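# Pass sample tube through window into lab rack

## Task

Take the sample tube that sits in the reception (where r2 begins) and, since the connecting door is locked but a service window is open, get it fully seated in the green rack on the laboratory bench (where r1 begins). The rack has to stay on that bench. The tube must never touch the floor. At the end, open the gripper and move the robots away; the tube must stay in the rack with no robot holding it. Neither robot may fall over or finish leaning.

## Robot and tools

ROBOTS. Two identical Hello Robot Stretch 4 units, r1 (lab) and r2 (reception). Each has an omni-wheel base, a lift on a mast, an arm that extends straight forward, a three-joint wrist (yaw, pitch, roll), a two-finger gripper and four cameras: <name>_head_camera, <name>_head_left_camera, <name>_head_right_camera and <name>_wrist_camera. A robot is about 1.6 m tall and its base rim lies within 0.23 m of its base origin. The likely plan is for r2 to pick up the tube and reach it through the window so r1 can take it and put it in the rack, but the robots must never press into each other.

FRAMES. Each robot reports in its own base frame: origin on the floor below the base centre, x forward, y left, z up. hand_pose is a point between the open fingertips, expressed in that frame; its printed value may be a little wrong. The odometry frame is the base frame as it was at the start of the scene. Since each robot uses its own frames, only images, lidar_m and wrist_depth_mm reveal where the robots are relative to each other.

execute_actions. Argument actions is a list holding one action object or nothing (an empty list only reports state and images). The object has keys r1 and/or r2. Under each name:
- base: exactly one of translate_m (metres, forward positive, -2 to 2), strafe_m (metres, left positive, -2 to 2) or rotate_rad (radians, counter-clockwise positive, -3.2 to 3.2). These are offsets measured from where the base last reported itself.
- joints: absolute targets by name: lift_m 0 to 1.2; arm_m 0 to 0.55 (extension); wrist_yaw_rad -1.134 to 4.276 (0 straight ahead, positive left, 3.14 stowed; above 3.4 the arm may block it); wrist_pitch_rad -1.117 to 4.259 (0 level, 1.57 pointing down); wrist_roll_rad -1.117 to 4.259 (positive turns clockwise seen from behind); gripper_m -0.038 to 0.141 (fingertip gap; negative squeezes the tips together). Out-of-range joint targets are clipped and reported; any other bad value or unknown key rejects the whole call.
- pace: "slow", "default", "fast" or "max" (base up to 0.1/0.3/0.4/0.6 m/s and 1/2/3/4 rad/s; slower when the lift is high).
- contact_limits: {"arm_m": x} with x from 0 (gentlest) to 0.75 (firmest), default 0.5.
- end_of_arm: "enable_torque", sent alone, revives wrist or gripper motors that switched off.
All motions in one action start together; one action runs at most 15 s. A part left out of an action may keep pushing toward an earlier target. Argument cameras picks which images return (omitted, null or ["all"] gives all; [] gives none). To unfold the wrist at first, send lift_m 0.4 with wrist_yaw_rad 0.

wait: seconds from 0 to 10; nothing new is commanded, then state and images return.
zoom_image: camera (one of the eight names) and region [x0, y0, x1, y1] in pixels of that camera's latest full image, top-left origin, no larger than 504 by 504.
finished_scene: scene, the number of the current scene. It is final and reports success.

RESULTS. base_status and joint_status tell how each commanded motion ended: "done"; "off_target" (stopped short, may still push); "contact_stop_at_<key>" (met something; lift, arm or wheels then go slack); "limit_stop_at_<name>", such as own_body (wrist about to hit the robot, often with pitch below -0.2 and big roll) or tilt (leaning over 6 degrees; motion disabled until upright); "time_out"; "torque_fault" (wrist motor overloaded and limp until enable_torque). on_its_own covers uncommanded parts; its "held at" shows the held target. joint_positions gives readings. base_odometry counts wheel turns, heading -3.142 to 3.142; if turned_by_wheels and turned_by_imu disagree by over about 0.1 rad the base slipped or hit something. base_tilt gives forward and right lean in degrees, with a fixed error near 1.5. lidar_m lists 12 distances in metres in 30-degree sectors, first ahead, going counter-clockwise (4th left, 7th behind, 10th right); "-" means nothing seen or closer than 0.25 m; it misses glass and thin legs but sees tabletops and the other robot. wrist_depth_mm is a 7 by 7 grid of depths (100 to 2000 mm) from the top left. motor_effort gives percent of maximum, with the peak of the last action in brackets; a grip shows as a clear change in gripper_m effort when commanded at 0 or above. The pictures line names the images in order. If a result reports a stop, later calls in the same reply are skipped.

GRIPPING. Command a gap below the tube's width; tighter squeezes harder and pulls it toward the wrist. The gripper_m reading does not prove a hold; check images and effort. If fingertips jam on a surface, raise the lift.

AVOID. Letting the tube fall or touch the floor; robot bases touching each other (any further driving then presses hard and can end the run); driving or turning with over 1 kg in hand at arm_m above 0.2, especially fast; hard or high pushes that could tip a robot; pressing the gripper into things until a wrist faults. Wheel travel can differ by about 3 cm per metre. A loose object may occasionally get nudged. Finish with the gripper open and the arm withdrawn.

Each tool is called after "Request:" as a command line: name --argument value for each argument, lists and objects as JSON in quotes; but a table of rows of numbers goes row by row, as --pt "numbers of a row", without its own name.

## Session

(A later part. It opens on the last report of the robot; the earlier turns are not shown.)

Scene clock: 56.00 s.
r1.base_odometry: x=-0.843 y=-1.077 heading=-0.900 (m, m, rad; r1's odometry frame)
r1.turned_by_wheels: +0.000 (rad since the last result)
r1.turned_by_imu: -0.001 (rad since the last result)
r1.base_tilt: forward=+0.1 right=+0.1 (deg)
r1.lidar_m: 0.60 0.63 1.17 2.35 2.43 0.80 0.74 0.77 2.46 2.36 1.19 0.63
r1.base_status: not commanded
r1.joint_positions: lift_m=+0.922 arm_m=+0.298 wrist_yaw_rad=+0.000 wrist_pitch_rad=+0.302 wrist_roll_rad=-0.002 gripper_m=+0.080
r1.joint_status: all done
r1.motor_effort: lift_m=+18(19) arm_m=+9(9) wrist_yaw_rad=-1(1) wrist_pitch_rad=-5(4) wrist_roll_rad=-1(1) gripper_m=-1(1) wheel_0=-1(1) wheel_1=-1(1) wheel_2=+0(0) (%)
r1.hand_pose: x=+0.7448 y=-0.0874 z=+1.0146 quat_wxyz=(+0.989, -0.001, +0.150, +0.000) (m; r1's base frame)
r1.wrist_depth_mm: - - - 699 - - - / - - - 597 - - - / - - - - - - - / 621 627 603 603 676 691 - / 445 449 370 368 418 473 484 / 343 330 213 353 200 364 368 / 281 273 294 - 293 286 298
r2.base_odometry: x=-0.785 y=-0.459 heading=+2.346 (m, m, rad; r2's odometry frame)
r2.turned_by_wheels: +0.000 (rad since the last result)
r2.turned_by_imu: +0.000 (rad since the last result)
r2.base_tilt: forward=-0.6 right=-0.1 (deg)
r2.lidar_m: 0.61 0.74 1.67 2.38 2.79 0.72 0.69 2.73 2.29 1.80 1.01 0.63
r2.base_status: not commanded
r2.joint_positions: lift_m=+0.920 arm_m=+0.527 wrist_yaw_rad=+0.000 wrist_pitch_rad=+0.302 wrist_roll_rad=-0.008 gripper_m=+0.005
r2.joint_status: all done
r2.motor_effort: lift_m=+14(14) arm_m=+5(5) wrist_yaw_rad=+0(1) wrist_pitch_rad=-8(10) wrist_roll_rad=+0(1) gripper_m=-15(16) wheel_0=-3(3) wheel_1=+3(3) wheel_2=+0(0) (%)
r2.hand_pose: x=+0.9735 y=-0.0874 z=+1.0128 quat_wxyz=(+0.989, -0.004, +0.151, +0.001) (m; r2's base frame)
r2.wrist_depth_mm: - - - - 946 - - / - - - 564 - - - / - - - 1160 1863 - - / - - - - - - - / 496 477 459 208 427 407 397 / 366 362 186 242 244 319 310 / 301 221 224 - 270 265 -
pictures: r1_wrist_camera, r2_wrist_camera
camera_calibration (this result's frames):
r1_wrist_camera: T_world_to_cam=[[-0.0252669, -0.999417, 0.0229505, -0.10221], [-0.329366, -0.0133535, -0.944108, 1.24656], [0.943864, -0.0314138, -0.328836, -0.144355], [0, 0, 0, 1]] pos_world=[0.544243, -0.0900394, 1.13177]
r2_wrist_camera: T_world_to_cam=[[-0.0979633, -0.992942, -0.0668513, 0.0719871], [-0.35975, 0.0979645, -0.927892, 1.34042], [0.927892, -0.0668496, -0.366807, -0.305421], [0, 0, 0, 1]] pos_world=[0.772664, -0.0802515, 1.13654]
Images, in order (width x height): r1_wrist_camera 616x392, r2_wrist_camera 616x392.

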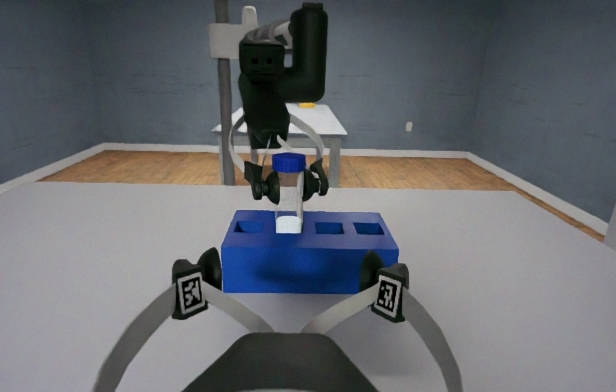

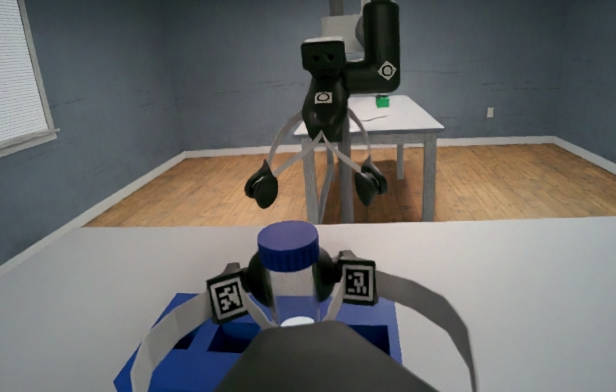

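Request:
execute_actions --actions '[{"r2":{"joints":{"lift_m":0.905,"gripper_m":0.07}}}]' --cameras '[]'

Request:
execute_actions --actions '[{"r1":{"joints":{"arm_m":0.465,"gripper_m":0.07}},"r2":{"joints":{"arm_m":0.3}}}]' --cameras '["r1_wrist_camera","r2_wrist_camera"]'

Scene clock: 60.93 s.
r1.base_odometry: x=-0.843 y=-1.077 heading=-0.900 (m, m, rad; r1's odometry frame)
r1.turned_by_wheels: +0.000 (rad since the last result)
r1.turned_by_imu: -0.001 (rad since the last result)
r1.base_tilt: forward=+0.1 right=+0.1 (deg)
r1.lidar_m: 0.60 0.65 1.17 2.34 2.42 0.78 0.74 0.77 2.47 2.36 1.22 0.64
r1.base_status: not commanded
r1.joint_positions: lift_m=+0.922 arm_m=+0.298 wrist_yaw_rad=+0.000 wrist_pitch_rad=+0.302 wrist_roll_rad=-0.002 gripper_m=+0.080
r1.joint_status: not commanded
r1.motor_effort: lift_m=+17(18) arm_m=+9(9) wrist_yaw_rad=-2(1) wrist_pitch_rad=-3(3) wrist_roll_rad=-1(1) gripper_m=+0(1) wheel_0=-1(1) wheel_1=-2(1) wheel_2=+0(0) (%)
r1.hand_pose: x=+0.7448 y=-0.0874 z=+1.0146 quat_wxyz=(+0.989, -0.001, +0.150, +0.000) (m; r1's base frame)
r1.wrist_depth_mm: - - - - - - - / - - - 597 - - - / - - - - - - - / 615 640 603 427 668 683 - / 439 449 370 366 415 473 484 / 345 330 213 355 200 362 370 / 281 273 296 - 290 283 298
r2.base_odometry: x=-0.785 y=-0.459 heading=+2.346 (m, m, rad; r2's odometry frame)
r2.turned_by_wheels: +0.000 (rad since the last result)
r2.turned_by_imu: +0.000 (rad since the last result)
r2.base_tilt: forward=-0.5 right=-0.1 (deg)
r2.lidar_m: 0.60 0.74 1.66 2.41 2.79 0.70 0.72 2.74 2.28 1.79 0.98 0.63
r2.base_status: not commanded
r2.joint_positions: lift_m=+0.905 arm_m=+0.527 wrist_yaw_rad=+0.000 wrist_pitch_rad=+0.302 wrist_roll_rad=-0.008 gripper_m=+0.070
r2.joint_status: all done
r2.motor_effort: lift_m=+14(14) arm_m=+5(5) wrist_yaw_rad=+0(2) wrist_pitch_rad=-7(8) wrist_roll_rad=+0(1) gripper_m=-3(15) wheel_0=-3(3) wheel_1=+3(3) wheel_2=+0(0) (%)
r2.hand_pose: x=+0.9735 y=-0.0874 z=+0.9979 quat_wxyz=(+0.989, -0.004, +0.150, +0.001) (m; r2's base frame)
r2.wrist_depth_mm: - - - - 759 - - / - - - 535 - - - / - - - 1863 1863 - - / - - - - - - - / 462 445 430 377 379 382 375 / 342 325 197 237 240 298 289 / 282 208 204 - 252 246 -
pictures: none
No camera images: the call's "cameras" was empty. Leave "cameras" out to get every camera's image.

Scene clock: 62.73 s.
r1.base_odometry: x=-0.843 y=-1.077 heading=-0.900 (m, m, rad; r1's odometry frame)
r1.turned_by_wheels: +0.000 (rad since the last result)
r1.turned_by_imu: -0.001 (rad since the last result)
r1.base_tilt: forward=+0.1 right=+0.1 (deg)
r1.lidar_m: 0.60 0.63 1.16 2.34 2.46 0.78 0.74 0.76 2.46 2.37 1.22 0.62
r1.base_status: not commanded
r1.joint_positions: lift_m=+0.922 arm_m=+0.463 wrist_yaw_rad=+0.000 wrist_pitch_rad=+0.302 wrist_roll_rad=-0.002 gripper_m=+0.070
r1.joint_status: all done
r1.motor_effort: lift_m=+18(18) arm_m=+9(9) wrist_yaw_rad=-1(1) wrist_pitch_rad=-5(3) wrist_roll_rad=-1(1) gripper_m=-2(0) wheel_0=-1(1) wheel_1=-1(1) wheel_2=+0(0) (%)
r1.hand_pose: x=+0.9098 y=-0.0874 z=+1.0146 quat_wxyz=(+0.989, -0.001, +0.150, +0.000) (m; r1's base frame)
r1.wrist_depth_mm: - - 1118 - - - - / - - 668 - - - - / - - - - - - - / - - - - - - - / 442 445 449 410 466 473 480 / 343 345 243 264 200 362 366 / 281 264 224 - 221 293 297
r2.base_odometry: x=-0.785 y=-0.459 heading=+2.346 (m, m, rad; r2's odometry frame)
r2.turned_by_wheels: +0.000 (rad since the last result)
r2.turned_by_imu: +0.000 (rad since the last result)
r2.base_tilt: forward=-0.5 right=-0.1 (deg)
r2.lidar_m: 0.63 0.73 1.69 2.38 2.77 0.70 0.72 2.72 2.26 1.78 1.04 0.58
r2.base_status: not commanded
r2.joint_positions: lift_m=+0.905 arm_m=+0.301 wrist_yaw_rad=+0.000 wrist_pitch_rad=+0.303 wrist_roll_rad=-0.008 gripper_m=+0.070
r2.joint_status: all done
r2.motor_effort: lift_m=+14(14) arm_m=-5(6) wrist_yaw_rad=-1(1) wrist_pitch_rad=-8(8) wrist_roll_rad=+0(0) gripper_m=-3(3) wheel_0=-3(3) wheel_1=+3(3) wheel_2=+0(0) (%)
r2.hand_pose: x=+0.7471 y=-0.0874 z=+0.9978 quat_wxyz=(+0.989, -0.004, +0.151, +0.001) (m; r2's base frame)
r2.wrist_depth_mm: - - - 917 - - - / - - - 603 - - - / - - - 1397 - - - / - 654 462 459 554 525 512 / 462 445 413 402 377 387 370 / 343 340 197 312 289 298 290 / 285 271 274 - 264 248 -
pictures: r1_wrist_camera, r2_wrist_camera
camera_calibration (this result's frames):
r1_wrist_camera: T_world_to_cam=[[-0.025275, -0.999417, 0.0229508, -0.0980364], [-0.329372, -0.0133509, -0.944106, 1.30091], [0.943862, -0.0314216, -0.328842, -0.300081], [0, 0, 0, 1]] pos_world=[0.709238, -0.09004, 1.13176]
r2_wrist_camera: T_world_to_cam=[[-0.0981947, -0.99292, -0.0668436, 0.0489124], [-0.359801, 0.0980465, -0.927863, 1.24508], [0.927848, -0.0670609, -0.366881, -0.100784], [0, 0, 0, 1]] pos_world=[0.546296, -0.0802684, 1.12156]
Images, in order (width x height): r1_wrist_camera 616x392, r2_wrist_camera 616x392.

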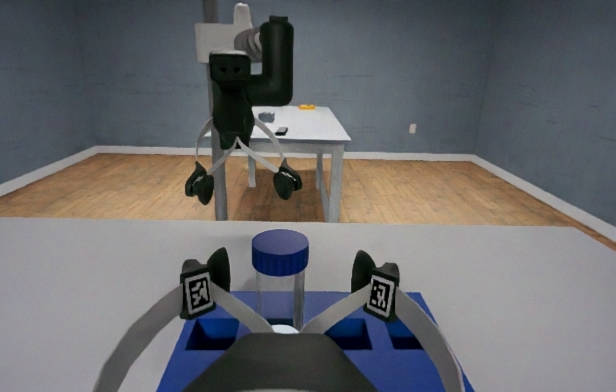

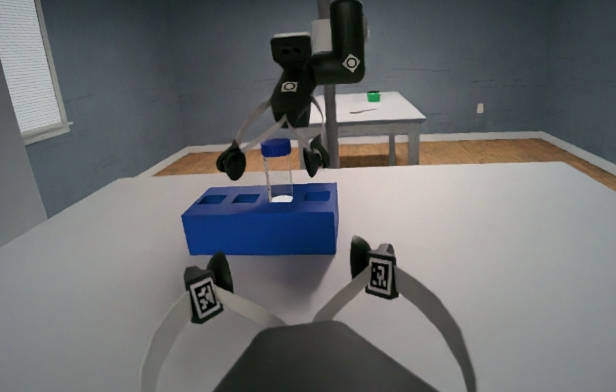

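Request:
execute_actions --actions '[{"r1":{"base":{"strafe_m":0.007},"joints":{"gripper_m":0.005,"arm_m":0.47,"lift_m":0.917}}}]' --cameras '[]'

Request:
execute_actions --actions '[{"r1":{"joints":{"lift_m":1.0}}}]' --cameras '["r1_wrist_camera","r2_wrist_camera"]'

Scene clock: 68.23 s.
r1.base_odometry: x=-0.837 y=-1.073 heading=-0.900 (m, m, rad; r1's odometry frame)
r1.turned_by_wheels: +0.000 (rad since the last result)
r1.turned_by_imu: -0.001 (rad since the last result)
r1.base_tilt: forward=+0.1 right=+0.1 (deg)
r1.lidar_m: 0.60 0.63 1.15 2.33 2.42 0.78 0.75 0.79 2.47 2.37 1.22 0.63
r1.base_status: done
r1.joint_positions: lift_m=+0.917 arm_m=+0.468 wrist_yaw_rad=+0.000 wrist_pitch_rad=+0.302 wrist_roll_rad=-0.002 gripper_m=+0.005
r1.joint_status: all done
r1.motor_effort: lift_m=+18(19) arm_m=+9(9) wrist_yaw_rad=-1(1) wrist_pitch_rad=-4(3) wrist_roll_rad=-1(1) gripper_m=-11(12) wheel_0=+2(9) wheel_1=+1(7) wheel_2=+0(1) (%)
r1.hand_pose: x=+0.9148 y=-0.0874 z=+1.0096 quat_wxyz=(+0.989, -0.001, +0.151, +0.000) (m; r1's base frame)
r1.wrist_depth_mm: - - 1138 - - - - / - - 640 - - - - / - - - - - - - / - - - - - - - / 430 439 439 203 455 462 469 / 334 336 190 237 186 353 359 / 273 266 217 - 214 272 289
r2.base_odometry: x=-0.785 y=-0.459 heading=+2.346 (m, m, rad; r2's odometry frame)
r2.turned_by_wheels: +0.000 (rad since the last result)
r2.turned_by_imu: +0.000 (rad since the last result)
r2.base_tilt: forward=-0.5 right=-0.2 (deg)
r2.lidar_m: 0.62 0.71 1.68 2.37 2.76 0.71 0.74 2.73 2.29 1.80 1.01 0.63
r2.base_status: not commanded
r2.joint_positions: lift_m=+0.905 arm_m=+0.301 wrist_yaw_rad=+0.000 wrist_pitch_rad=+0.303 wrist_roll_rad=-0.008 gripper_m=+0.070
r2.joint_status: not commanded
r2.motor_effort: lift_m=+14(15) arm_m=-5(5) wrist_yaw_rad=+0(1) wrist_pitch_rad=-8(8) wrist_roll_rad=+1(1) gripper_m=-2(2) wheel_0=-3(3) wheel_1=+3(3) wheel_2=+0(0) (%)
r2.hand_pose: x=+0.7471 y=-0.0874 z=+0.9978 quat_wxyz=(+0.989, -0.004, +0.151, +0.001) (m; r2's base frame)
r2.wrist_depth_mm: - - - 1205 - - - / - - - 597 - - - / - - - 1336 - - - / - 654 496 442 554 525 508 / 459 449 415 410 379 382 370 / 343 338 197 314 287 300 289 / 283 272 273 - 265 246 -
pictures: none
No camera images: the call's "cameras" was empty. Leave "cameras" out to get every camera's image.

Scene clock: 69.57 s.
r1.base_odometry: x=-0.837 y=-1.073 heading=-0.900 (m, m, rad; r1's odometry frame)
r1.turned_by_wheels: +0.000 (rad since the last result)
r1.turned_by_imu: +0.000 (rad since the last result)
r1.base_tilt: forward=+0.1 right=+0.1 (deg)
r1.lidar_m: 0.59 0.62 1.16 2.34 2.42 0.80 0.75 0.79 2.47 2.38 1.19 0.63
r1.base_status: not commanded
r1.joint_positions: lift_m=+1.000 arm_m=+0.468 wrist_yaw_rad=+0.000 wrist_pitch_rad=+0.302 wrist_roll_rad=-0.002 gripper_m=+0.005
r1.joint_status: all done
r1.motor_effort: lift_m=+22(25) arm_m=+9(9) wrist_yaw_rad=-1(0) wrist_pitch_rad=-4(5) wrist_roll_rad=-1(1) gripper_m=-11(11) wheel_0=+2(2) wheel_1=+1(1) wheel_2=+0(0) (%)
r1.hand_pose: x=+0.9148 y=-0.0874 z=+1.0922 quat_wxyz=(+0.989, -0.001, +0.151, +0.000) (m; r1's base frame)
r1.wrist_depth_mm: - - - - - - - / - - 1118 - - - - / - - 661 - - - - / - - - - - - - / - - - 204 - - - / 462 469 190 238 186 488 496 / 377 370 399 - 392 387 404
r2.base_odometry: x=-0.785 y=-0.459 heading=+2.346 (m, m, rad; r2's odometry frame)
r2.turned_by_wheels: +0.000 (rad since the last result)
r2.turned_by_imu: +0.000 (rad since the last result)
r2.base_tilt: forward=-0.6 right=-0.2 (deg)
r2.lidar_m: 0.65 0.72 1.69 2.40 2.80 0.71 0.73 2.74 2.29 1.80 0.99 0.62
r2.base_status: not commanded
r2.joint_positions: lift_m=+0.905 arm_m=+0.301 wrist_yaw_rad=+0.000 wrist_pitch_rad=+0.303 wrist_roll_rad=-0.008 gripper_m=+0.070
r2.joint_status: not commanded
r2.motor_effort: lift_m=+14(14) arm_m=-4(4) wrist_yaw_rad=-2(0) wrist_pitch_rad=-8(8) wrist_roll_rad=+1(0) gripper_m=-3(1) wheel_0=-3(3) wheel_1=+3(3) wheel_2=+0(0) (%)
r2.hand_pose: x=+0.7471 y=-0.0874 z=+0.9978 quat_wxyz=(+0.989, -0.004, +0.151, +0.001) (m; r2's base frame)
r2.wrist_depth_mm: - - - 574 - - - / - - - 1308 - - - / - - - - - - - / - 647 496 459 554 521 508 / 459 449 415 407 379 384 375 / 343 340 196 312 287 298 290 / 283 272 274 - 266 248 -
pictures: r1_wrist_camera, r2_wrist_camera
camera_calibration (this result's frames):
r1_wrist_camera: T_world_to_cam=[[-0.0252716, -0.999417, 0.0229557, -0.0996988], [-0.32955, -0.0133507, -0.944044, 1.37587], [0.9438, -0.0314225, -0.32902, -0.279041], [0, 0, 0, 1]] pos_world=[0.714256, -0.0900401, 1.20936]
r2_wrist_camera: T_world_to_cam=[[-0.0981947, -0.99292, -0.0668436, 0.0489123], [-0.359801, 0.0980464, -0.927863, 1.24508], [0.927848, -0.0670609, -0.366881, -0.100784], [0, 0, 0, 1]] pos_world=[0.546296, -0.0802684, 1.12156]
Images, in order (width x height): r1_wrist_camera 616x392, r2_wrist_camera 616x392.

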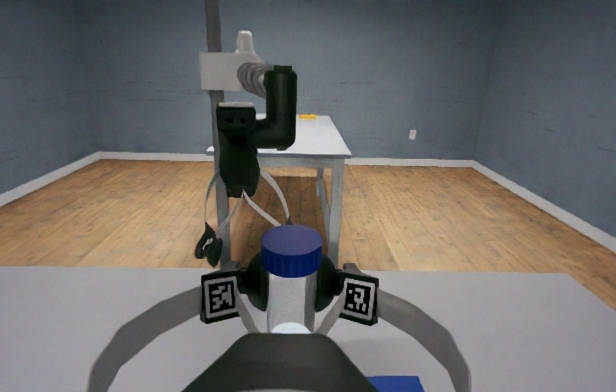

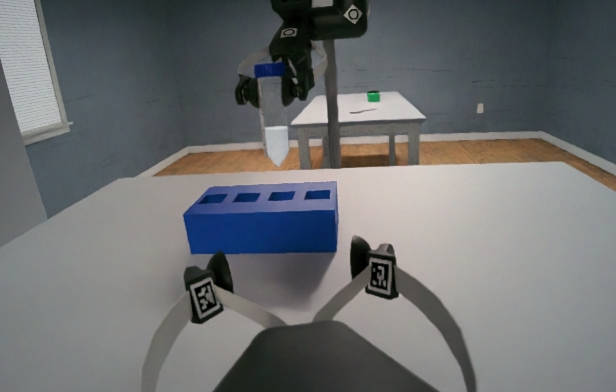

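Request:
execute_actions --actions '[{"r1":{"base":{"translate_m":-0.3},"joints":{"arm_m":0.05},"pace":"fast"},"r2":{"joints":{"arm_m":0.01}}}]' --cameras '[]'

Request:
execute_actions --actions '[{"r1":{"base":{"rotate_rad":-1.57},"joints":{"lift_m":0.9}}}]' --cameras '[]'

Request:
execute_actions --actions '[{"r1":{"base":{"translate_m":-0.78},"joints":{"wrist_yaw_rad":0.8},"pace":"fast"}}]' --cameras '[]'

Request:
execute_actions --actions '[{"r1":{"base":{"strafe_m":-1.4},"pace":"fast"}}]' --cameras '["r1_wrist_camera","r1_head_camera"]'

Scene clock: 80.23 s.
r1.base_odometry: x=-1.024 y=-0.838 heading=-0.900 (m, m, rad; r1's odometry frame)
r1.turned_by_wheels: +0.000 (rad since the last result)
r1.turned_by_imu: -0.002 (rad since the last result)
r1.base_tilt: forward=+0.0 right=+0.1 (deg)
r1.lidar_m: 0.89 0.94 1.59 2.31 2.43 0.47 0.46 0.49 2.46 2.35 1.62 0.94
r1.base_status: done
r1.joint_positions: lift_m=+1.000 arm_m=+0.051 wrist_yaw_rad=+0.000 wrist_pitch_rad=+0.303 wrist_roll_rad=-0.002 gripper_m=+0.005
r1.joint_status: all done
r1.motor_effort: lift_m=+22(22) arm_m=-8(9) wrist_yaw_rad=+0(2) wrist_pitch_rad=-7(5) wrist_roll_rad=-1(1) gripper_m=-12(11) wheel_0=-2(6) wheel_1=-2(7) wheel_2=-1(9) (%)
r1.hand_pose: x=+0.4978 y=-0.0875 z=+1.0921 quat_wxyz=(+0.989, -0.001, +0.151, +0.000) (m; r1's base frame)
r1.wrist_depth_mm: 788 - - - - 878 809 / 820 - - - - 866 854 / 866 - - - - 904 891 / 878 866 878 891 904 917 960 / 960 960 707 203 723 750 991 / 1025 1008 190 238 186 1042 1042 / 1060 1078 1060 - 1118 1118 1118
r2.base_odometry: x=-0.785 y=-0.459 heading=+2.346 (m, m, rad; r2's odometry frame)
r2.turned_by_wheels: +0.000 (rad since the last result)
r2.turned_by_imu: +0.000 (rad since the last result)
r2.base_tilt: forward=-0.7 right=-0.1 (deg)
r2.lidar_m: 0.62 0.73 1.68 2.39 2.79 0.68 0.73 2.73 2.27 1.77 1.05 0.61
r2.base_status: not commanded
r2.joint_positions: lift_m=+0.905 arm_m=+0.011 wrist_yaw_rad=+0.000 wrist_pitch_rad=+0.303 wrist_roll_rad=-0.008 gripper_m=+0.070
r2.joint_status: all done
r2.motor_effort: lift_m=+14(15) arm_m=-4(5) wrist_yaw_rad=+0(1) wrist_pitch_rad=-8(9) wrist_roll_rad=-1(0) gripper_m=-1(3) wheel_0=-3(3) wheel_1=+3(3) wheel_2=+0(0) (%)
r2.hand_pose: x=+0.4571 y=-0.0874 z=+0.9978 quat_wxyz=(+0.989, -0.004, +0.151, +0.001) (m; r2's base frame)
r2.wrist_depth_mm: 691 - - - - - 564 / 683 - - - - - 564 / 699 - - 960 904 854 574 / 707 661 621 585 559 539 512 / 504 488 469 452 427 421 410 / 842 820 197 741 732 691 683 / 904 866 831 - 768 732 715
pictures: none
No camera images: the call's "cameras" was empty. Leave "cameras" out to get every camera's image.

Scene clock: 82.50 s.
r1.base_odometry: x=-1.024 y=-0.838 heading=-2.470 (m, m, rad; r1's odometry frame)
r1.turned_by_wheels: -1.570 (rad since the last result)
r1.turned_by_imu: -1.572 (rad since the last result)
r1.base_tilt: forward=+0.1 right=+0.1 (deg)
r1.lidar_m: 2.34 1.64 0.92 0.89 0.94 1.60 2.35 2.44 0.48 0.45 0.47 2.42
r1.base_status: done
r1.joint_positions: lift_m=+0.900 arm_m=+0.052 wrist_yaw_rad=+0.000 wrist_pitch_rad=+0.302 wrist_roll_rad=-0.002 gripper_m=+0.005
r1.joint_status: all done
r1.motor_effort: lift_m=+18(19) arm_m=-8(8) wrist_yaw_rad=-1(1) wrist_pitch_rad=-6(6) wrist_roll_rad=-1(1) gripper_m=-11(11) wheel_0=+1(6) wheel_1=+1(7) wheel_2=+2(8) (%)
r1.hand_pose: x=+0.4978 y=-0.0874 z=+0.9924 quat_wxyz=(+0.989, -0.001, +0.151, +0.000) (m; r1's base frame)
r1.wrist_depth_mm: 1808 1921 1983 1983 1983 1983 1983 / 1808 - - - - - - / 1808 - - - - - - / 1863 - - - - - - / 1863 - - 204 - - - / 1708 1708 190 239 186 1863 1921 / 1397 1366 1499 - 1499 1430 1537
r2.base_odometry: x=-0.785 y=-0.459 heading=+2.346 (m, m, rad; r2's odometry frame)
r2.turned_by_wheels: +0.000 (rad since the last result)
r2.turned_by_imu: +0.000 (rad since the last result)
r2.base_tilt: forward=-0.6 right=-0.1 (deg)
r2.lidar_m: 0.63 0.73 1.71 2.41 2.77 0.69 0.73 2.72 2.28 1.80 0.97 0.62
r2.base_status: not commanded
r2.joint_positions: lift_m=+0.905 arm_m=+0.011 wrist_yaw_rad=+0.000 wrist_pitch_rad=+0.303 wrist_roll_rad=-0.008 gripper_m=+0.070
r2.joint_status: not commanded
r2.motor_effort: lift_m=+14(14) arm_m=-5(5) wrist_yaw_rad=+0(1) wrist_pitch_rad=-8(8) wrist_roll_rad=+0(1) gripper_m=-1(2) wheel_0=-3(3) wheel_1=+3(3) wheel_2=+0(0) (%)
r2.hand_pose: x=+0.4571 y=-0.0874 z=+0.9978 quat_wxyz=(+0.989, -0.004, +0.151, +0.001) (m; r2's base frame)
r2.wrist_depth_mm: 683 - - - - - 564 / 676 - - - - - 569 / 699 - - 946 891 842 580 / 707 668 634 591 559 535 504 / 508 488 466 452 424 427 413 / 854 820 197 741 715 683 691 / 917 866 831 - 768 741 715
pictures: none
No camera images: the call's "cameras" was empty. Leave "cameras" out to get every camera's image.

Scene clock: 85.97 s.
r1.base_odometry: x=-0.414 y=-0.353 heading=-2.470 (m, m, rad; r1's odometry frame)
r1.turned_by_wheels: +0.000 (rad since the last result)
r1.turned_by_imu: -0.001 (rad since the last result)
r1.base_tilt: forward=+0.0 right=+0.1 (deg)
r1.lidar_m: 3.10 1.30 0.97 1.10 1.16 1.57 1.55 1.64 2.21 1.69 0.63 0.68
r1.base_status: done
r1.joint_positions: lift_m=+0.900 arm_m=+0.051 wrist_yaw_rad=+0.800 wrist_pitch_rad=+0.302 wrist_roll_rad=-0.002 gripper_m=+0.005
r1.joint_status: all done
r1.motor_effort: lift_m=+19(18) arm_m=-8(9) wrist_yaw_rad=-1(8) wrist_pitch_rad=-7(6) wrist_roll_rad=-1(1) gripper_m=-12(11) wheel_0=-1(6) wheel_1=-1(7) wheel_2=-1(14) (%)
r1.hand_pose: x=+0.4770 y=+0.1366 z=+0.9924 quat_wxyz=(+0.911, -0.060, +0.138, +0.385) (m; r1's base frame)
r1.wrist_depth_mm: - - - 1537 1983 - - / - - - 1618 - - - / 960 1118 1281 1661 - - - / 991 1205 1430 1863 - - - / 1025 1229 1430 204 - - - / 1098 1205 191 238 186 1863 1921 / 1098 1336 1464 - 1464 1464 1537
r2.base_odometry: x=-0.785 y=-0.459 heading=+2.346 (m, m, rad; r2's odometry frame)
r2.turned_by_wheels: +0.000 (rad since the last result)
r2.turned_by_imu: +0.000 (rad since the last result)
r2.base_tilt: forward=-0.7 right=-0.4 (deg)
r2.lidar_m: 0.59 0.72 1.64 2.39 2.76 0.69 0.75 2.72 2.27 1.82 1.00 0.62
r2.base_status: not commanded
r2.joint_positions: lift_m=+0.905 arm_m=+0.011 wrist_yaw_rad=+0.000 wrist_pitch_rad=+0.303 wrist_roll_rad=-0.008 gripper_m=+0.070
r2.joint_status: not commanded
r2.motor_effort: lift_m=+14(15) arm_m=-5(5) wrist_yaw_rad=-1(0) wrist_pitch_rad=-8(8) wrist_roll_rad=-1(0) gripper_m=-3(3) wheel_0=-3(3) wheel_1=+3(3) wheel_2=+0(0) (%)
r2.hand_pose: x=+0.4571 y=-0.0874 z=+0.9978 quat_wxyz=(+0.989, -0.004, +0.151, +0.001) (m; r2's base frame)
r2.wrist_depth_mm: 691 - - - - - 554 / 676 - - - - - 574 / 707 - - 946 891 842 580 / 707 661 621 585 559 535 512 / 508 488 469 455 427 421 410 / 831 788 197 732 715 691 691 / 917 866 842 - 759 741 723
pictures: none
No camera images: the call's "cameras" was empty. Leave "cameras" out to get every camera's image.

Scene clock: 90.87 s.
r1.base_odometry: x=-1.285 y=+0.743 heading=-2.470 (m, m, rad; r1's odometry frame)
r1.turned_by_wheels: +0.000 (rad since the last result)
r1.turned_by_imu: -0.002 (rad since the last result)
r1.base_tilt: forward=+0.1 right=+0.1 (deg)
r1.lidar_m: 0.40 0.41 0.59 2.34 2.24 1.63 1.55 1.63 1.83 1.74 0.58 0.43
r1.base_status: done
r1.joint_positions: lift_m=+0.900 arm_m=+0.051 wrist_yaw_rad=+0.800 wrist_pitch_rad=+0.302 wrist_roll_rad=-0.002 gripper_m=+0.005
r1.joint_status: not commanded
r1.motor_effort: lift_m=+18(19) arm_m=-8(8) wrist_yaw_rad=+1(0) wrist_pitch_rad=-5(7) wrist_roll_rad=-1(1) gripper_m=-11(11) wheel_0=-1(10) wheel_1=+0(12) wheel_2=+0(0) (%)
r1.hand_pose: x=+0.4770 y=+0.1366 z=+0.9924 quat_wxyz=(+0.911, -0.060, +0.138, +0.385) (m; r1's base frame)
r1.wrist_depth_mm: - - - - - - - / - - - - - - - / - - - - - - - / - - 1008 1042 - - - / 750 707 715 203 732 750 - / 1661 544 190 238 186 574 574 / 1397 430 466 - 439 382 466
r2.base_odometry: x=-0.785 y=-0.459 heading=+2.346 (m, m, rad; r2's odometry frame)
r2.turned_by_wheels: +0.000 (rad since the last result)
r2.turned_by_imu: +0.000 (rad since the last result)
r2.base_tilt: forward=-0.7 right=+0.0 (deg)
r2.lidar_m: 0.61 0.72 1.71 2.39 2.76 0.68 0.74 2.70 2.26 1.78 1.02 0.62
r2.base_status: not commanded
r2.joint_positions: lift_m=+0.905 arm_m=+0.011 wrist_yaw_rad=+0.000 wrist_pitch_rad=+0.303 wrist_roll_rad=-0.008 gripper_m=+0.070
r2.joint_status: not commanded
r2.motor_effort: lift_m=+14(15) arm_m=-4(4) wrist_yaw_rad=-1(0) wrist_pitch_rad=-9(8) wrist_roll_rad=+0(1) gripper_m=-4(1) wheel_0=-3(3) wheel_1=+3(3) wheel_2=+0(0) (%)
r2.hand_pose: x=+0.4571 y=-0.0874 z=+0.9978 quat_wxyz=(+0.989, -0.004, +0.151, +0.001) (m; r2's base frame)
r2.wrist_depth_mm: 683 - - - - - 549 / 683 - - - - - 564 / 691 - - 976 891 842 580 / 715 661 621 585 564 530 517 / 508 488 466 455 427 421 413 / 854 798 196 741 723 691 683 / 917 866 820 - 759 732 723
pictures: r1_head_camera, r1_wrist_camera
camera_calibration (this result's frames):
r1_wrist_camera: T_world_to_cam=[[0.699226, -0.714532, 0.0229633, -0.269075], [-0.220238, -0.245857, -0.943954, 1.11995], [0.680131, 0.65498, -0.329276, 0.140642], [0, 0, 0, 1]] pos_world=[0.339144, -0.00903315, 1.10967]
Images, in order (width x height): r1_head_camera 420x560, r1_wrist_camera 616x392.

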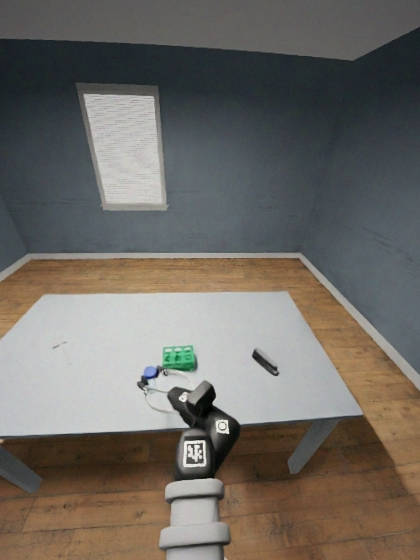

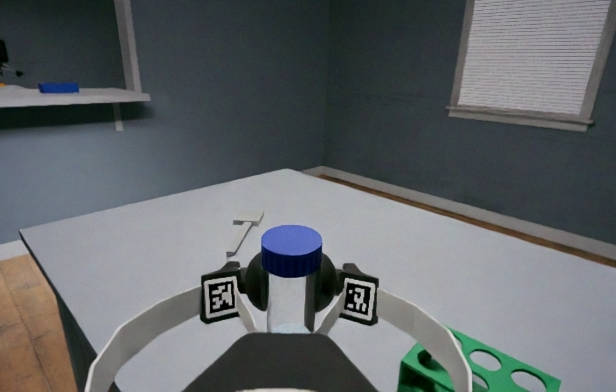

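Request:
execute_actions --actions '[{"r1":{"base":{"strafe_m":-0.02},"joints":{"arm_m":0.222,"lift_m":0.85}}}]' --cameras '["r1_wrist_camera","r1_head_camera","r2_wrist_camera"]'

Request:
zoom_image --camera "r1_head_camera" --region '[140,320,210,380]'

Request:
zoom_image --camera "r2_wrist_camera" --region '[330,60,410,115]'

Scene clock: 99.17 s.
r1.base_odometry: x=-1.297 y=+0.759 heading=-2.470 (m, m, rad; r1's odometry frame)
r1.turned_by_wheels: +0.000 (rad since the last result)
r1.turned_by_imu: -0.001 (rad since the last result)
r1.base_tilt: forward=+0.1 right=+0.1 (deg)
r1.lidar_m: 0.41 0.42 0.59 2.35 2.25 1.63 1.55 1.61 1.82 1.74 0.59 0.43
r1.base_status: done
r1.joint_positions: lift_m=+0.850 arm_m=+0.220 wrist_yaw_rad=+0.800 wrist_pitch_rad=+0.302 wrist_roll_rad=-0.002 gripper_m=+0.005
r1.joint_status: all done
r1.motor_effort: lift_m=+18(19) arm_m=+9(10) wrist_yaw_rad=+0(1) wrist_pitch_rad=-6(6) wrist_roll_rad=-1(1) gripper_m=-11(12) wheel_0=+0(8) wheel_1=+0(10) wheel_2=+0(1) (%)
r1.hand_pose: x=+0.6460 y=+0.1366 z=+0.9425 quat_wxyz=(+0.911, -0.060, +0.138, +0.385) (m; r1's base frame)
r1.wrist_depth_mm: - - - - - - - / - - - - - - - / - - - - - - - / - 854 878 878 - - - / 597 597 609 203 621 634 - / 462 462 191 238 186 484 492 / 377 366 397 - 389 382 397
r2.base_odometry: x=-0.785 y=-0.459 heading=+2.346 (m, m, rad; r2's odometry frame)
r2.turned_by_wheels: +0.000 (rad since the last result)
r2.turned_by_imu: +0.000 (rad since the last result)
r2.base_tilt: forward=-0.7 right=-0.3 (deg)
r2.lidar_m: 0.61 0.72 1.67 2.40 2.76 0.71 0.71 2.72 2.28 1.82 1.02 0.62
r2.base_status: not commanded
r2.joint_positions: lift_m=+0.905 arm_m=+0.011 wrist_yaw_rad=+0.000 wrist_pitch_rad=+0.303 wrist_roll_rad=-0.008 gripper_m=+0.070
r2.joint_status: not commanded
r2.motor_effort: lift_m=+14(14) arm_m=-5(5) wrist_yaw_rad=-1(1) wrist_pitch_rad=-8(8) wrist_roll_rad=+2(1) gripper_m=-3(2) wheel_0=-3(3) wheel_1=+3(3) wheel_2=+0(0) (%)
r2.hand_pose: x=+0.4571 y=-0.0874 z=+0.9978 quat_wxyz=(+0.989, -0.004, +0.151, +0.001) (m; r2's base frame)
r2.wrist_depth_mm: 699 - - - - - 564 / 676 - - - - - 569 / 699 - - 960 904 854 580 / 707 661 627 585 564 544 517 / 508 488 466 455 424 424 410 / 866 820 196 732 723 699 683 / 917 866 842 - 759 732 723
pictures: r1_head_camera, r1_wrist_camera, r2_wrist_camera
camera_calibration (this result's frames):
r1_wrist_camera: T_world_to_cam=[[0.699251, -0.714507, 0.0229617, -0.386097], [-0.220185, -0.245819, -0.943976, 1.11001], [0.680122, 0.655021, -0.329213, 0.00919737], [0, 0, 0, 1]] pos_world=[0.508131, -0.00903042, 1.05972]
r2_wrist_camera: T_world_to_cam=[[-0.0982192, -0.992917, -0.066845, 0.0204421], [-0.359783, 0.0980556, -0.927869, 1.14074], [0.927852, -0.0670849, -0.366866, 0.168266], [0, 0, 0, 1]] pos_world=[0.2563, -0.0802704, 1.12155]
Images, in order (width x height): r1_head_camera 420x560, r1_wrist_camera 616x392, r2_wrist_camera 616x392.

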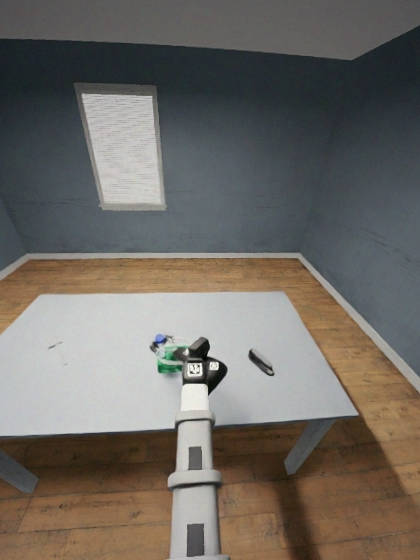

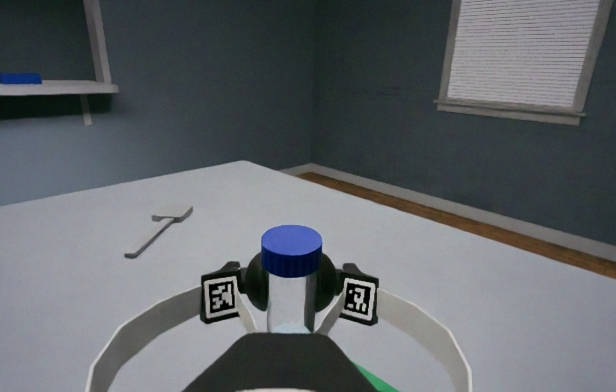

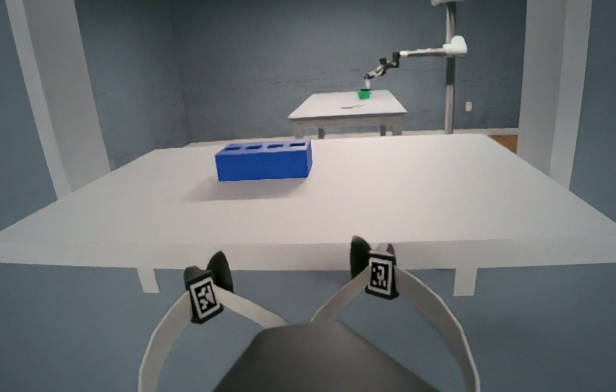

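Region (140, 320, 210, 380) of r1_head_camera's 420x560 image, scaled by 7.200, with more detail than that image has; it fills the top 432 rows of this view, and the rest is white.

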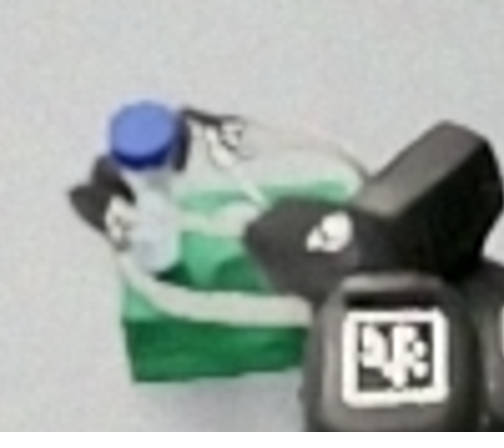

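Region (330, 60, 410, 115) of r2_wrist_camera's 616x392 image, scaled by 6.300; it fills the top 346 rows of this view, and the rest is white.

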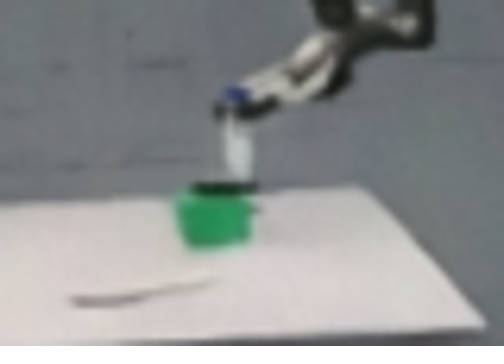

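Needs about 1 cm more reach.

Request:
execute_actions --actions '[{"r1":{"joints":{"arm_m":0.233,"lift_m":0.82},"pace":"slow"}}]' --cameras '["r1_wrist_camera","r1_head_camera","r2_wrist_camera"]'

Request:
zoom_image --camera "r1_head_camera" --region '[140,320,210,380]'

Request:
zoom_image --camera "r2_wrist_camera" --region '[330,60,410,115]'

Scene clock: 105.43 s.
r1.base_odometry: x=-1.297 y=+0.759 heading=-2.470 (m, m, rad; r1's odometry frame)
r1.turned_by_wheels: +0.000 (rad since the last result)
r1.turned_by_imu: -0.001 (rad since the last result)
r1.base_tilt: forward=+0.1 right=+0.1 (deg)
r1.lidar_m: 0.39 0.41 0.59 2.35 2.23 1.62 1.56 1.63 1.82 1.74 0.60 0.43
r1.base_status: not commanded
r1.joint_positions: lift_m=+0.820 arm_m=+0.231 wrist_yaw_rad=+0.800 wrist_pitch_rad=+0.302 wrist_roll_rad=-0.002 gripper_m=+0.005
r1.joint_status: all done
r1.motor_effort: lift_m=+17(18) arm_m=+9(9) wrist_yaw_rad=+0(1) wrist_pitch_rad=-6(5) wrist_roll_rad=-1(1) gripper_m=-11(11) wheel_0=+0(0) wheel_1=+0(1) wheel_2=+0(0) (%)
r1.hand_pose: x=+0.6569 y=+0.1366 z=+0.9125 quat_wxyz=(+0.911, -0.060, +0.138, +0.385) (m; r1's base frame)
r1.wrist_depth_mm: - - - - - - - / - - - - - - - / - - - - - - - / 741 759 778 788 - - - / 535 539 544 203 559 569 603 / 415 415 190 238 186 433 442 / 340 329 357 - 338 340 355
r2.base_odometry: x=-0.785 y=-0.459 heading=+2.346 (m, m, rad; r2's odometry frame)
r2.turned_by_wheels: +0.000 (rad since the last result)
r2.turned_by_imu: +0.000 (rad since the last result)
r2.base_tilt: forward=-0.5 right=-0.1 (deg)
r2.lidar_m: 0.63 0.72 1.67 2.39 2.78 0.71 0.73 2.75 2.29 1.83 1.01 0.62
r2.base_status: not commanded
r2.joint_positions: lift_m=+0.905 arm_m=+0.011 wrist_yaw_rad=+0.000 wrist_pitch_rad=+0.303 wrist_roll_rad=-0.008 gripper_m=+0.070
r2.joint_status: not commanded
r2.motor_effort: lift_m=+14(14) arm_m=-5(5) wrist_yaw_rad=+0(2) wrist_pitch_rad=-8(8) wrist_roll_rad=+0(1) gripper_m=-3(2) wheel_0=-3(3) wheel_1=+3(3) wheel_2=+0(0) (%)
r2.hand_pose: x=+0.4571 y=-0.0874 z=+0.9978 quat_wxyz=(+0.989, -0.004, +0.151, +0.001) (m; r2's base frame)
r2.wrist_depth_mm: 683 - - - - - 559 / 683 - - - - - 564 / 715 - - 931 904 854 580 / 707 668 627 591 569 535 508 / 508 488 466 452 433 424 413 / 842 798 197 732 715 691 683 / 904 878 831 - 768 741 723
pictures: r1_head_camera, r1_wrist_camera, r2_wrist_camera
camera_calibration (this result's frames):
r1_wrist_camera: T_world_to_cam=[[0.699251, -0.714507, 0.0229617, -0.393082], [-0.220185, -0.245819, -0.943976, 1.08413], [0.680123, 0.655021, -0.329213, -0.0081365], [0, 0, 0, 1]] pos_world=[0.519105, -0.00903044, 1.02974]
r2_wrist_camera: T_world_to_cam=[[-0.0982193, -0.992917, -0.0668453, 0.0204424], [-0.359783, 0.0980558, -0.927869, 1.14074], [0.927852, -0.0670849, -0.366866, 0.168266], [0, 0, 0, 1]] pos_world=[0.2563, -0.0802704, 1.12155]
Images, in order (width x height): r1_head_camera 420x560, r1_wrist_camera 616x392, r2_wrist_camera 616x392.

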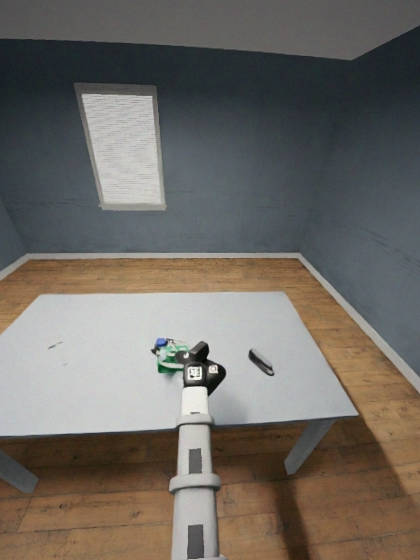

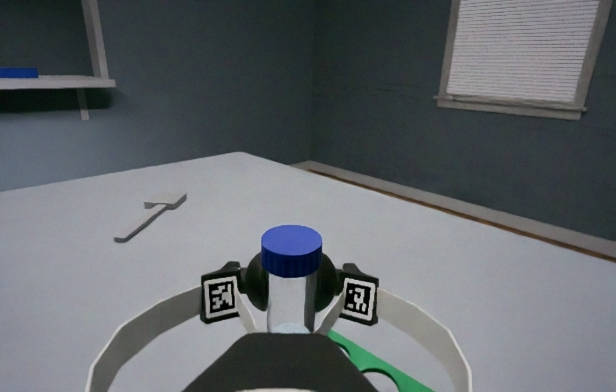

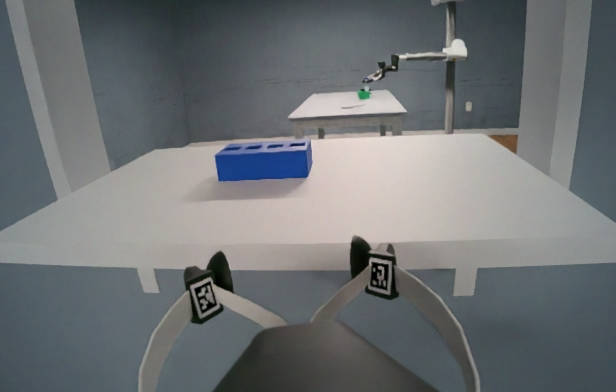

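Region (140, 320, 210, 380) of r1_head_camera's 420x560 image, scaled by 7.200, with more detail than that image has; it fills the top 432 rows of this view, and the rest is white.

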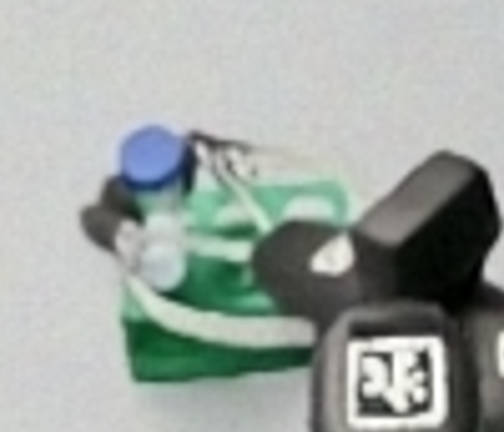

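Region (330, 60, 410, 115) of r2_wrist_camera's 616x392 image, scaled by 6.300; it fills the top 346 rows of this view, and the rest is white.

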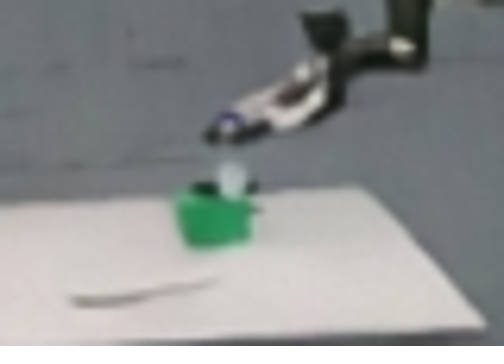

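Request:
execute_actions --actions '[{"r1":{"joints":{"lift_m":0.785},"pace":"slow"}}]' --cameras '["r1_wrist_camera"]'

Scene clock: 108.70 s.
r1.base_odometry: x=-1.297 y=+0.759 heading=-2.470 (m, m, rad; r1's odometry frame)
r1.turned_by_wheels: +0.000 (rad since the last result)
r1.turned_by_imu: -0.001 (rad since the last result)
r1.base_tilt: forward=+0.1 right=+0.1 (deg)
r1.lidar_m: 0.39 0.42 0.56 2.34 2.24 1.62 1.55 1.62 1.82 1.74 0.58 0.43
r1.base_status: not commanded
r1.joint_positions: lift_m=+0.785 arm_m=+0.231 wrist_yaw_rad=+0.800 wrist_pitch_rad=+0.302 wrist_roll_rad=-0.002 gripper_m=+0.005
r1.joint_status: all done
r1.motor_effort: lift_m=+18(14) arm_m=+9(9) wrist_yaw_rad=+0(1) wrist_pitch_rad=-4(6) wrist_roll_rad=-1(1) gripper_m=-10(12) wheel_0=+0(0) wheel_1=+0(1) wheel_2=+0(0) (%)
r1.hand_pose: x=+0.6570 y=+0.1366 z=+0.8776 quat_wxyz=(+0.911, -0.060, +0.138, +0.385) (m; r1's base frame)
r1.wrist_depth_mm: - - - - - - - / - - - - - - - / - - - - - - - / 647 654 676 683 699 - - / 462 466 473 204 488 492 496 / 357 362 190 239 186 377 382 / 294 286 307 - 230 296 309
r2.base_odometry: x=-0.785 y=-0.459 heading=+2.346 (m, m, rad; r2's odometry frame)
r2.turned_by_wheels: +0.000 (rad since the last result)
r2.turned_by_imu: +0.000 (rad since the last result)
r2.base_tilt: forward=-0.6 right=-0.2 (deg)
r2.lidar_m: 0.63 0.73 1.69 2.40 2.80 0.72 0.72 2.73 2.29 1.82 1.01 0.63
r2.base_status: not commanded
r2.joint_positions: lift_m=+0.905 arm_m=+0.011 wrist_yaw_rad=+0.000 wrist_pitch_rad=+0.303 wrist_roll_rad=-0.008 gripper_m=+0.070
r2.joint_status: not commanded
r2.motor_effort: lift_m=+14(15) arm_m=-5(4) wrist_yaw_rad=-1(0) wrist_pitch_rad=-9(9) wrist_roll_rad=+0(1) gripper_m=-4(2) wheel_0=-3(3) wheel_1=+3(3) wheel_2=+0(0) (%)
r2.hand_pose: x=+0.4571 y=-0.0874 z=+0.9978 quat_wxyz=(+0.989, -0.004, +0.151, +0.001) (m; r2's base frame)
r2.wrist_depth_mm: 691 - - - - - 554 / 676 - - - - - 569 / 699 - - 960 917 866 580 / 699 661 627 585 559 530 512 / 504 488 469 455 430 421 413 / 842 809 197 741 732 699 683 / 891 878 842 - 759 732 723
pictures: r1_wrist_camera
camera_calibration (this result's frames):
r1_wrist_camera: T_world_to_cam=[[0.699232, -0.714526, 0.0229559, -0.392273], [-0.220039, -0.245659, -0.944052, 1.05111], [0.680189, 0.655061, -0.328996, -0.0199015], [0, 0, 0, 1]] pos_world=[0.519112, -0.00903805, 0.99476]
Images, in order (width x height): r1_wrist_camera 616x392.

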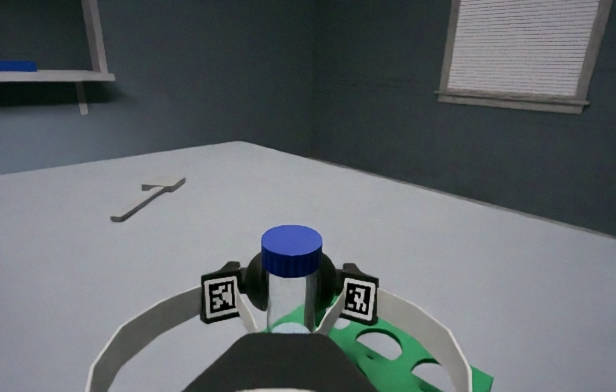

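Request:
execute_actions --actions '[{"r1":{"joints":{"lift_m":0.772,"gripper_m":0.07}}}]' --cameras '["r1_wrist_camera"]'

Request:
execute_actions --actions '[{"r1":{"joints":{"lift_m":0.86},"pace":"fast"}}]' --cameras '[]'

Request:
execute_actions --actions '[{"r1":{"base":{"translate_m":-0.4},"joints":{"arm_m":0.01,"wrist_yaw_rad":0.2},"pace":"fast"}}]' --cameras '["r1_wrist_camera"]'

Request:
zoom_image --camera "r1_wrist_camera" --region '[200,100,400,260]'

Scene clock: 118.67 s.
r1.base_odometry: x=-1.297 y=+0.759 heading=-2.470 (m, m, rad; r1's odometry frame)
r1.turned_by_wheels: +0.000 (rad since the last result)
r1.turned_by_imu: -0.001 (rad since the last result)
r1.base_tilt: forward=+0.1 right=+0.1 (deg)
r1.lidar_m: 0.41 0.42 0.59 2.36 2.26 1.62 1.55 1.63 1.83 1.74 0.59 0.43
r1.base_status: not commanded
r1.joint_positions: lift_m=+0.772 arm_m=+0.231 wrist_yaw_rad=+0.800 wrist_pitch_rad=+0.302 wrist_roll_rad=-0.002 gripper_m=+0.070
r1.joint_status: all done
r1.motor_effort: lift_m=+18(18) arm_m=+9(9) wrist_yaw_rad=+1(0) wrist_pitch_rad=-4(4) wrist_roll_rad=-1(1) gripper_m=-1(11) wheel_0=+0(0) wheel_1=+1(1) wheel_2=+0(0) (%)
r1.hand_pose: x=+0.6570 y=+0.1366 z=+0.8645 quat_wxyz=(+0.911, -0.060, +0.138, +0.385) (m; r1's base frame)
r1.wrist_depth_mm: - - - - - - - / - - - - - - - / - - - - - - - / 609 615 634 654 661 - - / 436 445 445 212 462 466 473 / 340 340 229 245 198 355 359 / 277 268 291 - 210 268 291
r2.base_odometry: x=-0.785 y=-0.459 heading=+2.346 (m, m, rad; r2's odometry frame)
r2.turned_by_wheels: +0.000 (rad since the last result)
r2.turned_by_imu: +0.000 (rad since the last result)
r2.base_tilt: forward=-0.6 right=-0.1 (deg)
r2.lidar_m: 0.62 0.71 1.68 2.40 2.77 0.71 0.72 2.75 2.29 1.79 0.99 0.63
r2.base_status: not commanded
r2.joint_positions: lift_m=+0.905 arm_m=+0.011 wrist_yaw_rad=+0.000 wrist_pitch_rad=+0.303 wrist_roll_rad=-0.008 gripper_m=+0.070
r2.joint_status: not commanded
r2.motor_effort: lift_m=+14(14) arm_m=-5(5) wrist_yaw_rad=-1(0) wrist_pitch_rad=-8(8) wrist_roll_rad=+0(0) gripper_m=-2(2) wheel_0=-3(3) wheel_1=+3(3) wheel_2=+0(0) (%)
r2.hand_pose: x=+0.4571 y=-0.0874 z=+0.9978 quat_wxyz=(+0.989, -0.004, +0.151, +0.001) (m; r2's base frame)
r2.wrist_depth_mm: 676 - - - - - 554 / 676 - - - - - 559 / 699 - - 946 891 842 580 / 707 661 627 585 559 530 508 / 512 488 466 455 424 427 415 / 831 820 197 741 723 699 676 / 891 854 831 - 759 741 715
pictures: r1_wrist_camera
camera_calibration (this result's frames):
r1_wrist_camera: T_world_to_cam=[[0.699233, -0.714525, 0.0229562, -0.391976], [-0.22005, -0.24567, -0.944047, 1.03881], [0.680185, 0.655057, -0.329012, -0.0241706], [0, 0, 0, 1]] pos_world=[0.519114, -0.00903762, 0.981735]
Images, in order (width x height): r1_wrist_camera 616x392.

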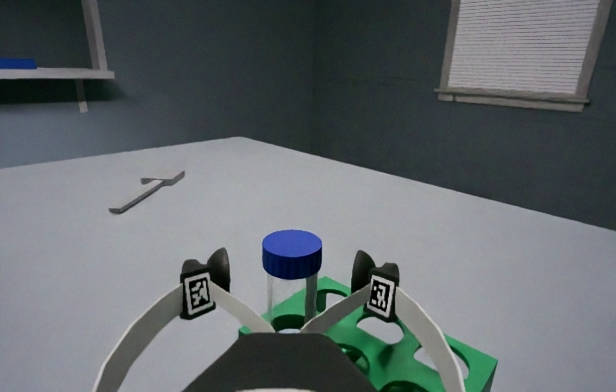

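Scene clock: 119.80 s.
r1.base_odometry: x=-1.297 y=+0.759 heading=-2.470 (m, m, rad; r1's odometry frame)
r1.turned_by_wheels: +0.000 (rad since the last result)
r1.turned_by_imu: +0.000 (rad since the last result)
r1.base_tilt: forward=+0.0 right=+0.2 (deg)
r1.lidar_m: 0.40 0.42 0.57 2.35 2.23 1.61 1.55 1.62 1.80 1.73 0.58 0.42
r1.base_status: not commanded
r1.joint_positions: lift_m=+0.860 arm_m=+0.231 wrist_yaw_rad=+0.800 wrist_pitch_rad=+0.302 wrist_roll_rad=-0.002 gripper_m=+0.070
r1.joint_status: all done
r1.motor_effort: lift_m=+22(23) arm_m=+9(9) wrist_yaw_rad=-1(1) wrist_pitch_rad=-4(4) wrist_roll_rad=-1(1) gripper_m=-2(1) wheel_0=+0(0) wheel_1=+0(1) wheel_2=+0(0) (%)
r1.hand_pose: x=+0.6570 y=+0.1366 z=+0.9522 quat_wxyz=(+0.911, -0.060, +0.138, +0.385) (m; r1's base frame)
r1.wrist_depth_mm: - - - - - - - / - - - - - - - / - - - - - - - / - 878 904 917 - - - / 609 621 627 634 647 654 - / 480 477 442 492 200 500 508 / 392 377 407 - 402 404 410
r2.base_odometry: x=-0.785 y=-0.459 heading=+2.346 (m, m, rad; r2's odometry frame)
r2.turned_by_wheels: +0.000 (rad since the last result)
r2.turned_by_imu: +0.000 (rad since the last result)
r2.base_tilt: forward=-0.7 right=-0.1 (deg)
r2.lidar_m: 0.61 0.74 1.62 2.40 2.75 0.71 0.72 2.76 2.28 1.79 1.01 0.62
r2.base_status: not commanded
r2.joint_positions: lift_m=+0.905 arm_m=+0.011 wrist_yaw_rad=+0.000 wrist_pitch_rad=+0.303 wrist_roll_rad=-0.008 gripper_m=+0.070
r2.joint_status: not commanded
r2.motor_effort: lift_m=+14(15) arm_m=-5(5) wrist_yaw_rad=-1(0) wrist_pitch_rad=-8(8) wrist_roll_rad=-1(0) gripper_m=-4(3) wheel_0=-3(3) wheel_1=+3(3) wheel_2=+0(0) (%)
r2.hand_pose: x=+0.4571 y=-0.0874 z=+0.9978 quat_wxyz=(+0.989, -0.004, +0.151, +0.001) (m; r2's base frame)
r2.wrist_depth_mm: 676 - - - - - 559 / 683 - - - - - 564 / 707 - - 960 904 866 574 / 707 654 621 591 554 530 517 / 508 492 466 455 430 424 415 / 854 820 197 732 732 699 691 / 917 866 842 - 768 732 723
pictures: none
No camera images: the call's "cameras" was empty. Leave "cameras" out to get every camera's image.

Scene clock: 122.27 s.
r1.base_odometry: x=-0.984 y=+1.008 heading=-2.470 (m, m, rad; r1's odometry frame)
r1.turned_by_wheels: +0.000 (rad since the last result)
r1.turned_by_imu: -0.001 (rad since the last result)
r1.base_tilt: forward=+0.1 right=+0.1 (deg)
r1.lidar_m: 0.79 0.83 1.12 2.47 1.67 1.21 1.15 1.22 1.66 1.73 1.79 0.82
r1.base_status: done
r1.joint_positions: lift_m=+0.860 arm_m=+0.011 wrist_yaw_rad=+0.200 wrist_pitch_rad=+0.302 wrist_roll_rad=-0.002 gripper_m=+0.070
r1.joint_status: all done
r1.motor_effort: lift_m=+22(22) arm_m=-8(10) wrist_yaw_rad=+1(9) wrist_pitch_rad=-4(4) wrist_roll_rad=-1(1) gripper_m=-2(2) wheel_0=-2(8) wheel_1=-1(8) wheel_2=+0(7) (%)
r1.hand_pose: x=+0.4697 y=-0.0309 z=+0.9522 quat_wxyz=(+0.984, -0.016, +0.150, +0.099) (m; r1's base frame)
r1.wrist_depth_mm: - - - - - - - / - - - - - - - / - - - - - - - / 854 866 904 842 946 946 - / 1983 732 661 683 647 661 676 / 1661 1661 1576 1537 200 1366 621 / 1366 1336 1464 - 1430 1430 1499
r2.base_odometry: x=-0.785 y=-0.459 heading=+2.346 (m, m, rad; r2's odometry frame)
r2.turned_by_wheels: +0.000 (rad since the last result)
r2.turned_by_imu: +0.000 (rad since the last result)
r2.base_tilt: forward=-0.5 right=-0.1 (deg)
r2.lidar_m: 0.63 0.72 1.65 2.38 2.79 0.72 0.73 2.72 2.27 1.79 1.02 0.60
r2.base_status: not commanded
r2.joint_positions: lift_m=+0.905 arm_m=+0.011 wrist_yaw_rad=+0.000 wrist_pitch_rad=+0.303 wrist_roll_rad=-0.008 gripper_m=+0.070
r2.joint_status: not commanded
r2.motor_effort: lift_m=+14(14) arm_m=-4(5) wrist_yaw_rad=+0(1) wrist_pitch_rad=-9(8) wrist_roll_rad=+1(0) gripper_m=-3(4) wheel_0=-3(3) wheel_1=+3(3) wheel_2=+0(0) (%)
r2.hand_pose: x=+0.4571 y=-0.0874 z=+0.9978 quat_wxyz=(+0.989, -0.004, +0.151, +0.001) (m; r2's base frame)
r2.wrist_depth_mm: 683 - - - - - 569 / 676 - - - - - 569 / 699 - - 946 917 854 580 / 707 668 621 603 559 535 517 / 512 484 473 452 424 424 413 / 842 809 196 741 723 691 676 / 917 878 842 - 768 732 715
pictures: r1_wrist_camera
camera_calibration (this result's frames):
r1_wrist_camera: T_world_to_cam=[[0.173817, -0.98451, 0.0229555, -0.14434], [-0.320283, -0.078559, -0.944059, 1.09145], [0.931239, 0.156742, -0.328977, 0.108497], [0, 0, 0, 1]] pos_world=[0.273624, -0.0733676, 1.06939]
Images, in order (width x height): r1_wrist_camera 616x392.

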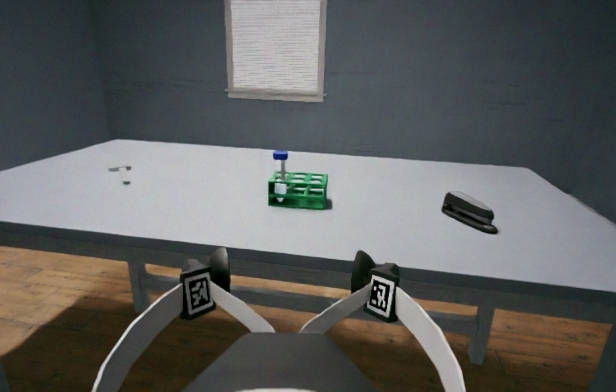

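Region (200, 100, 400, 260) of r1_wrist_camera's 616x392 image, scaled by 2.520; it fills the top 403 rows of this view, and the rest is white.

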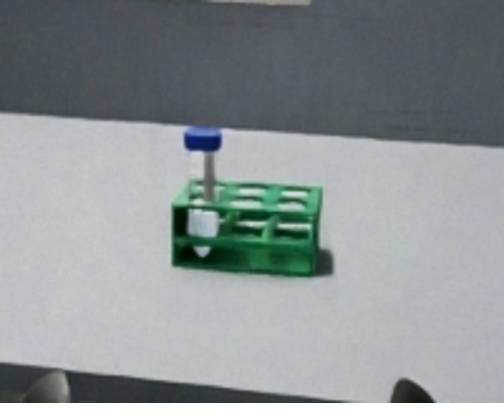

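Request:
finished_scene --scene 2

The scene is finished: the task was done.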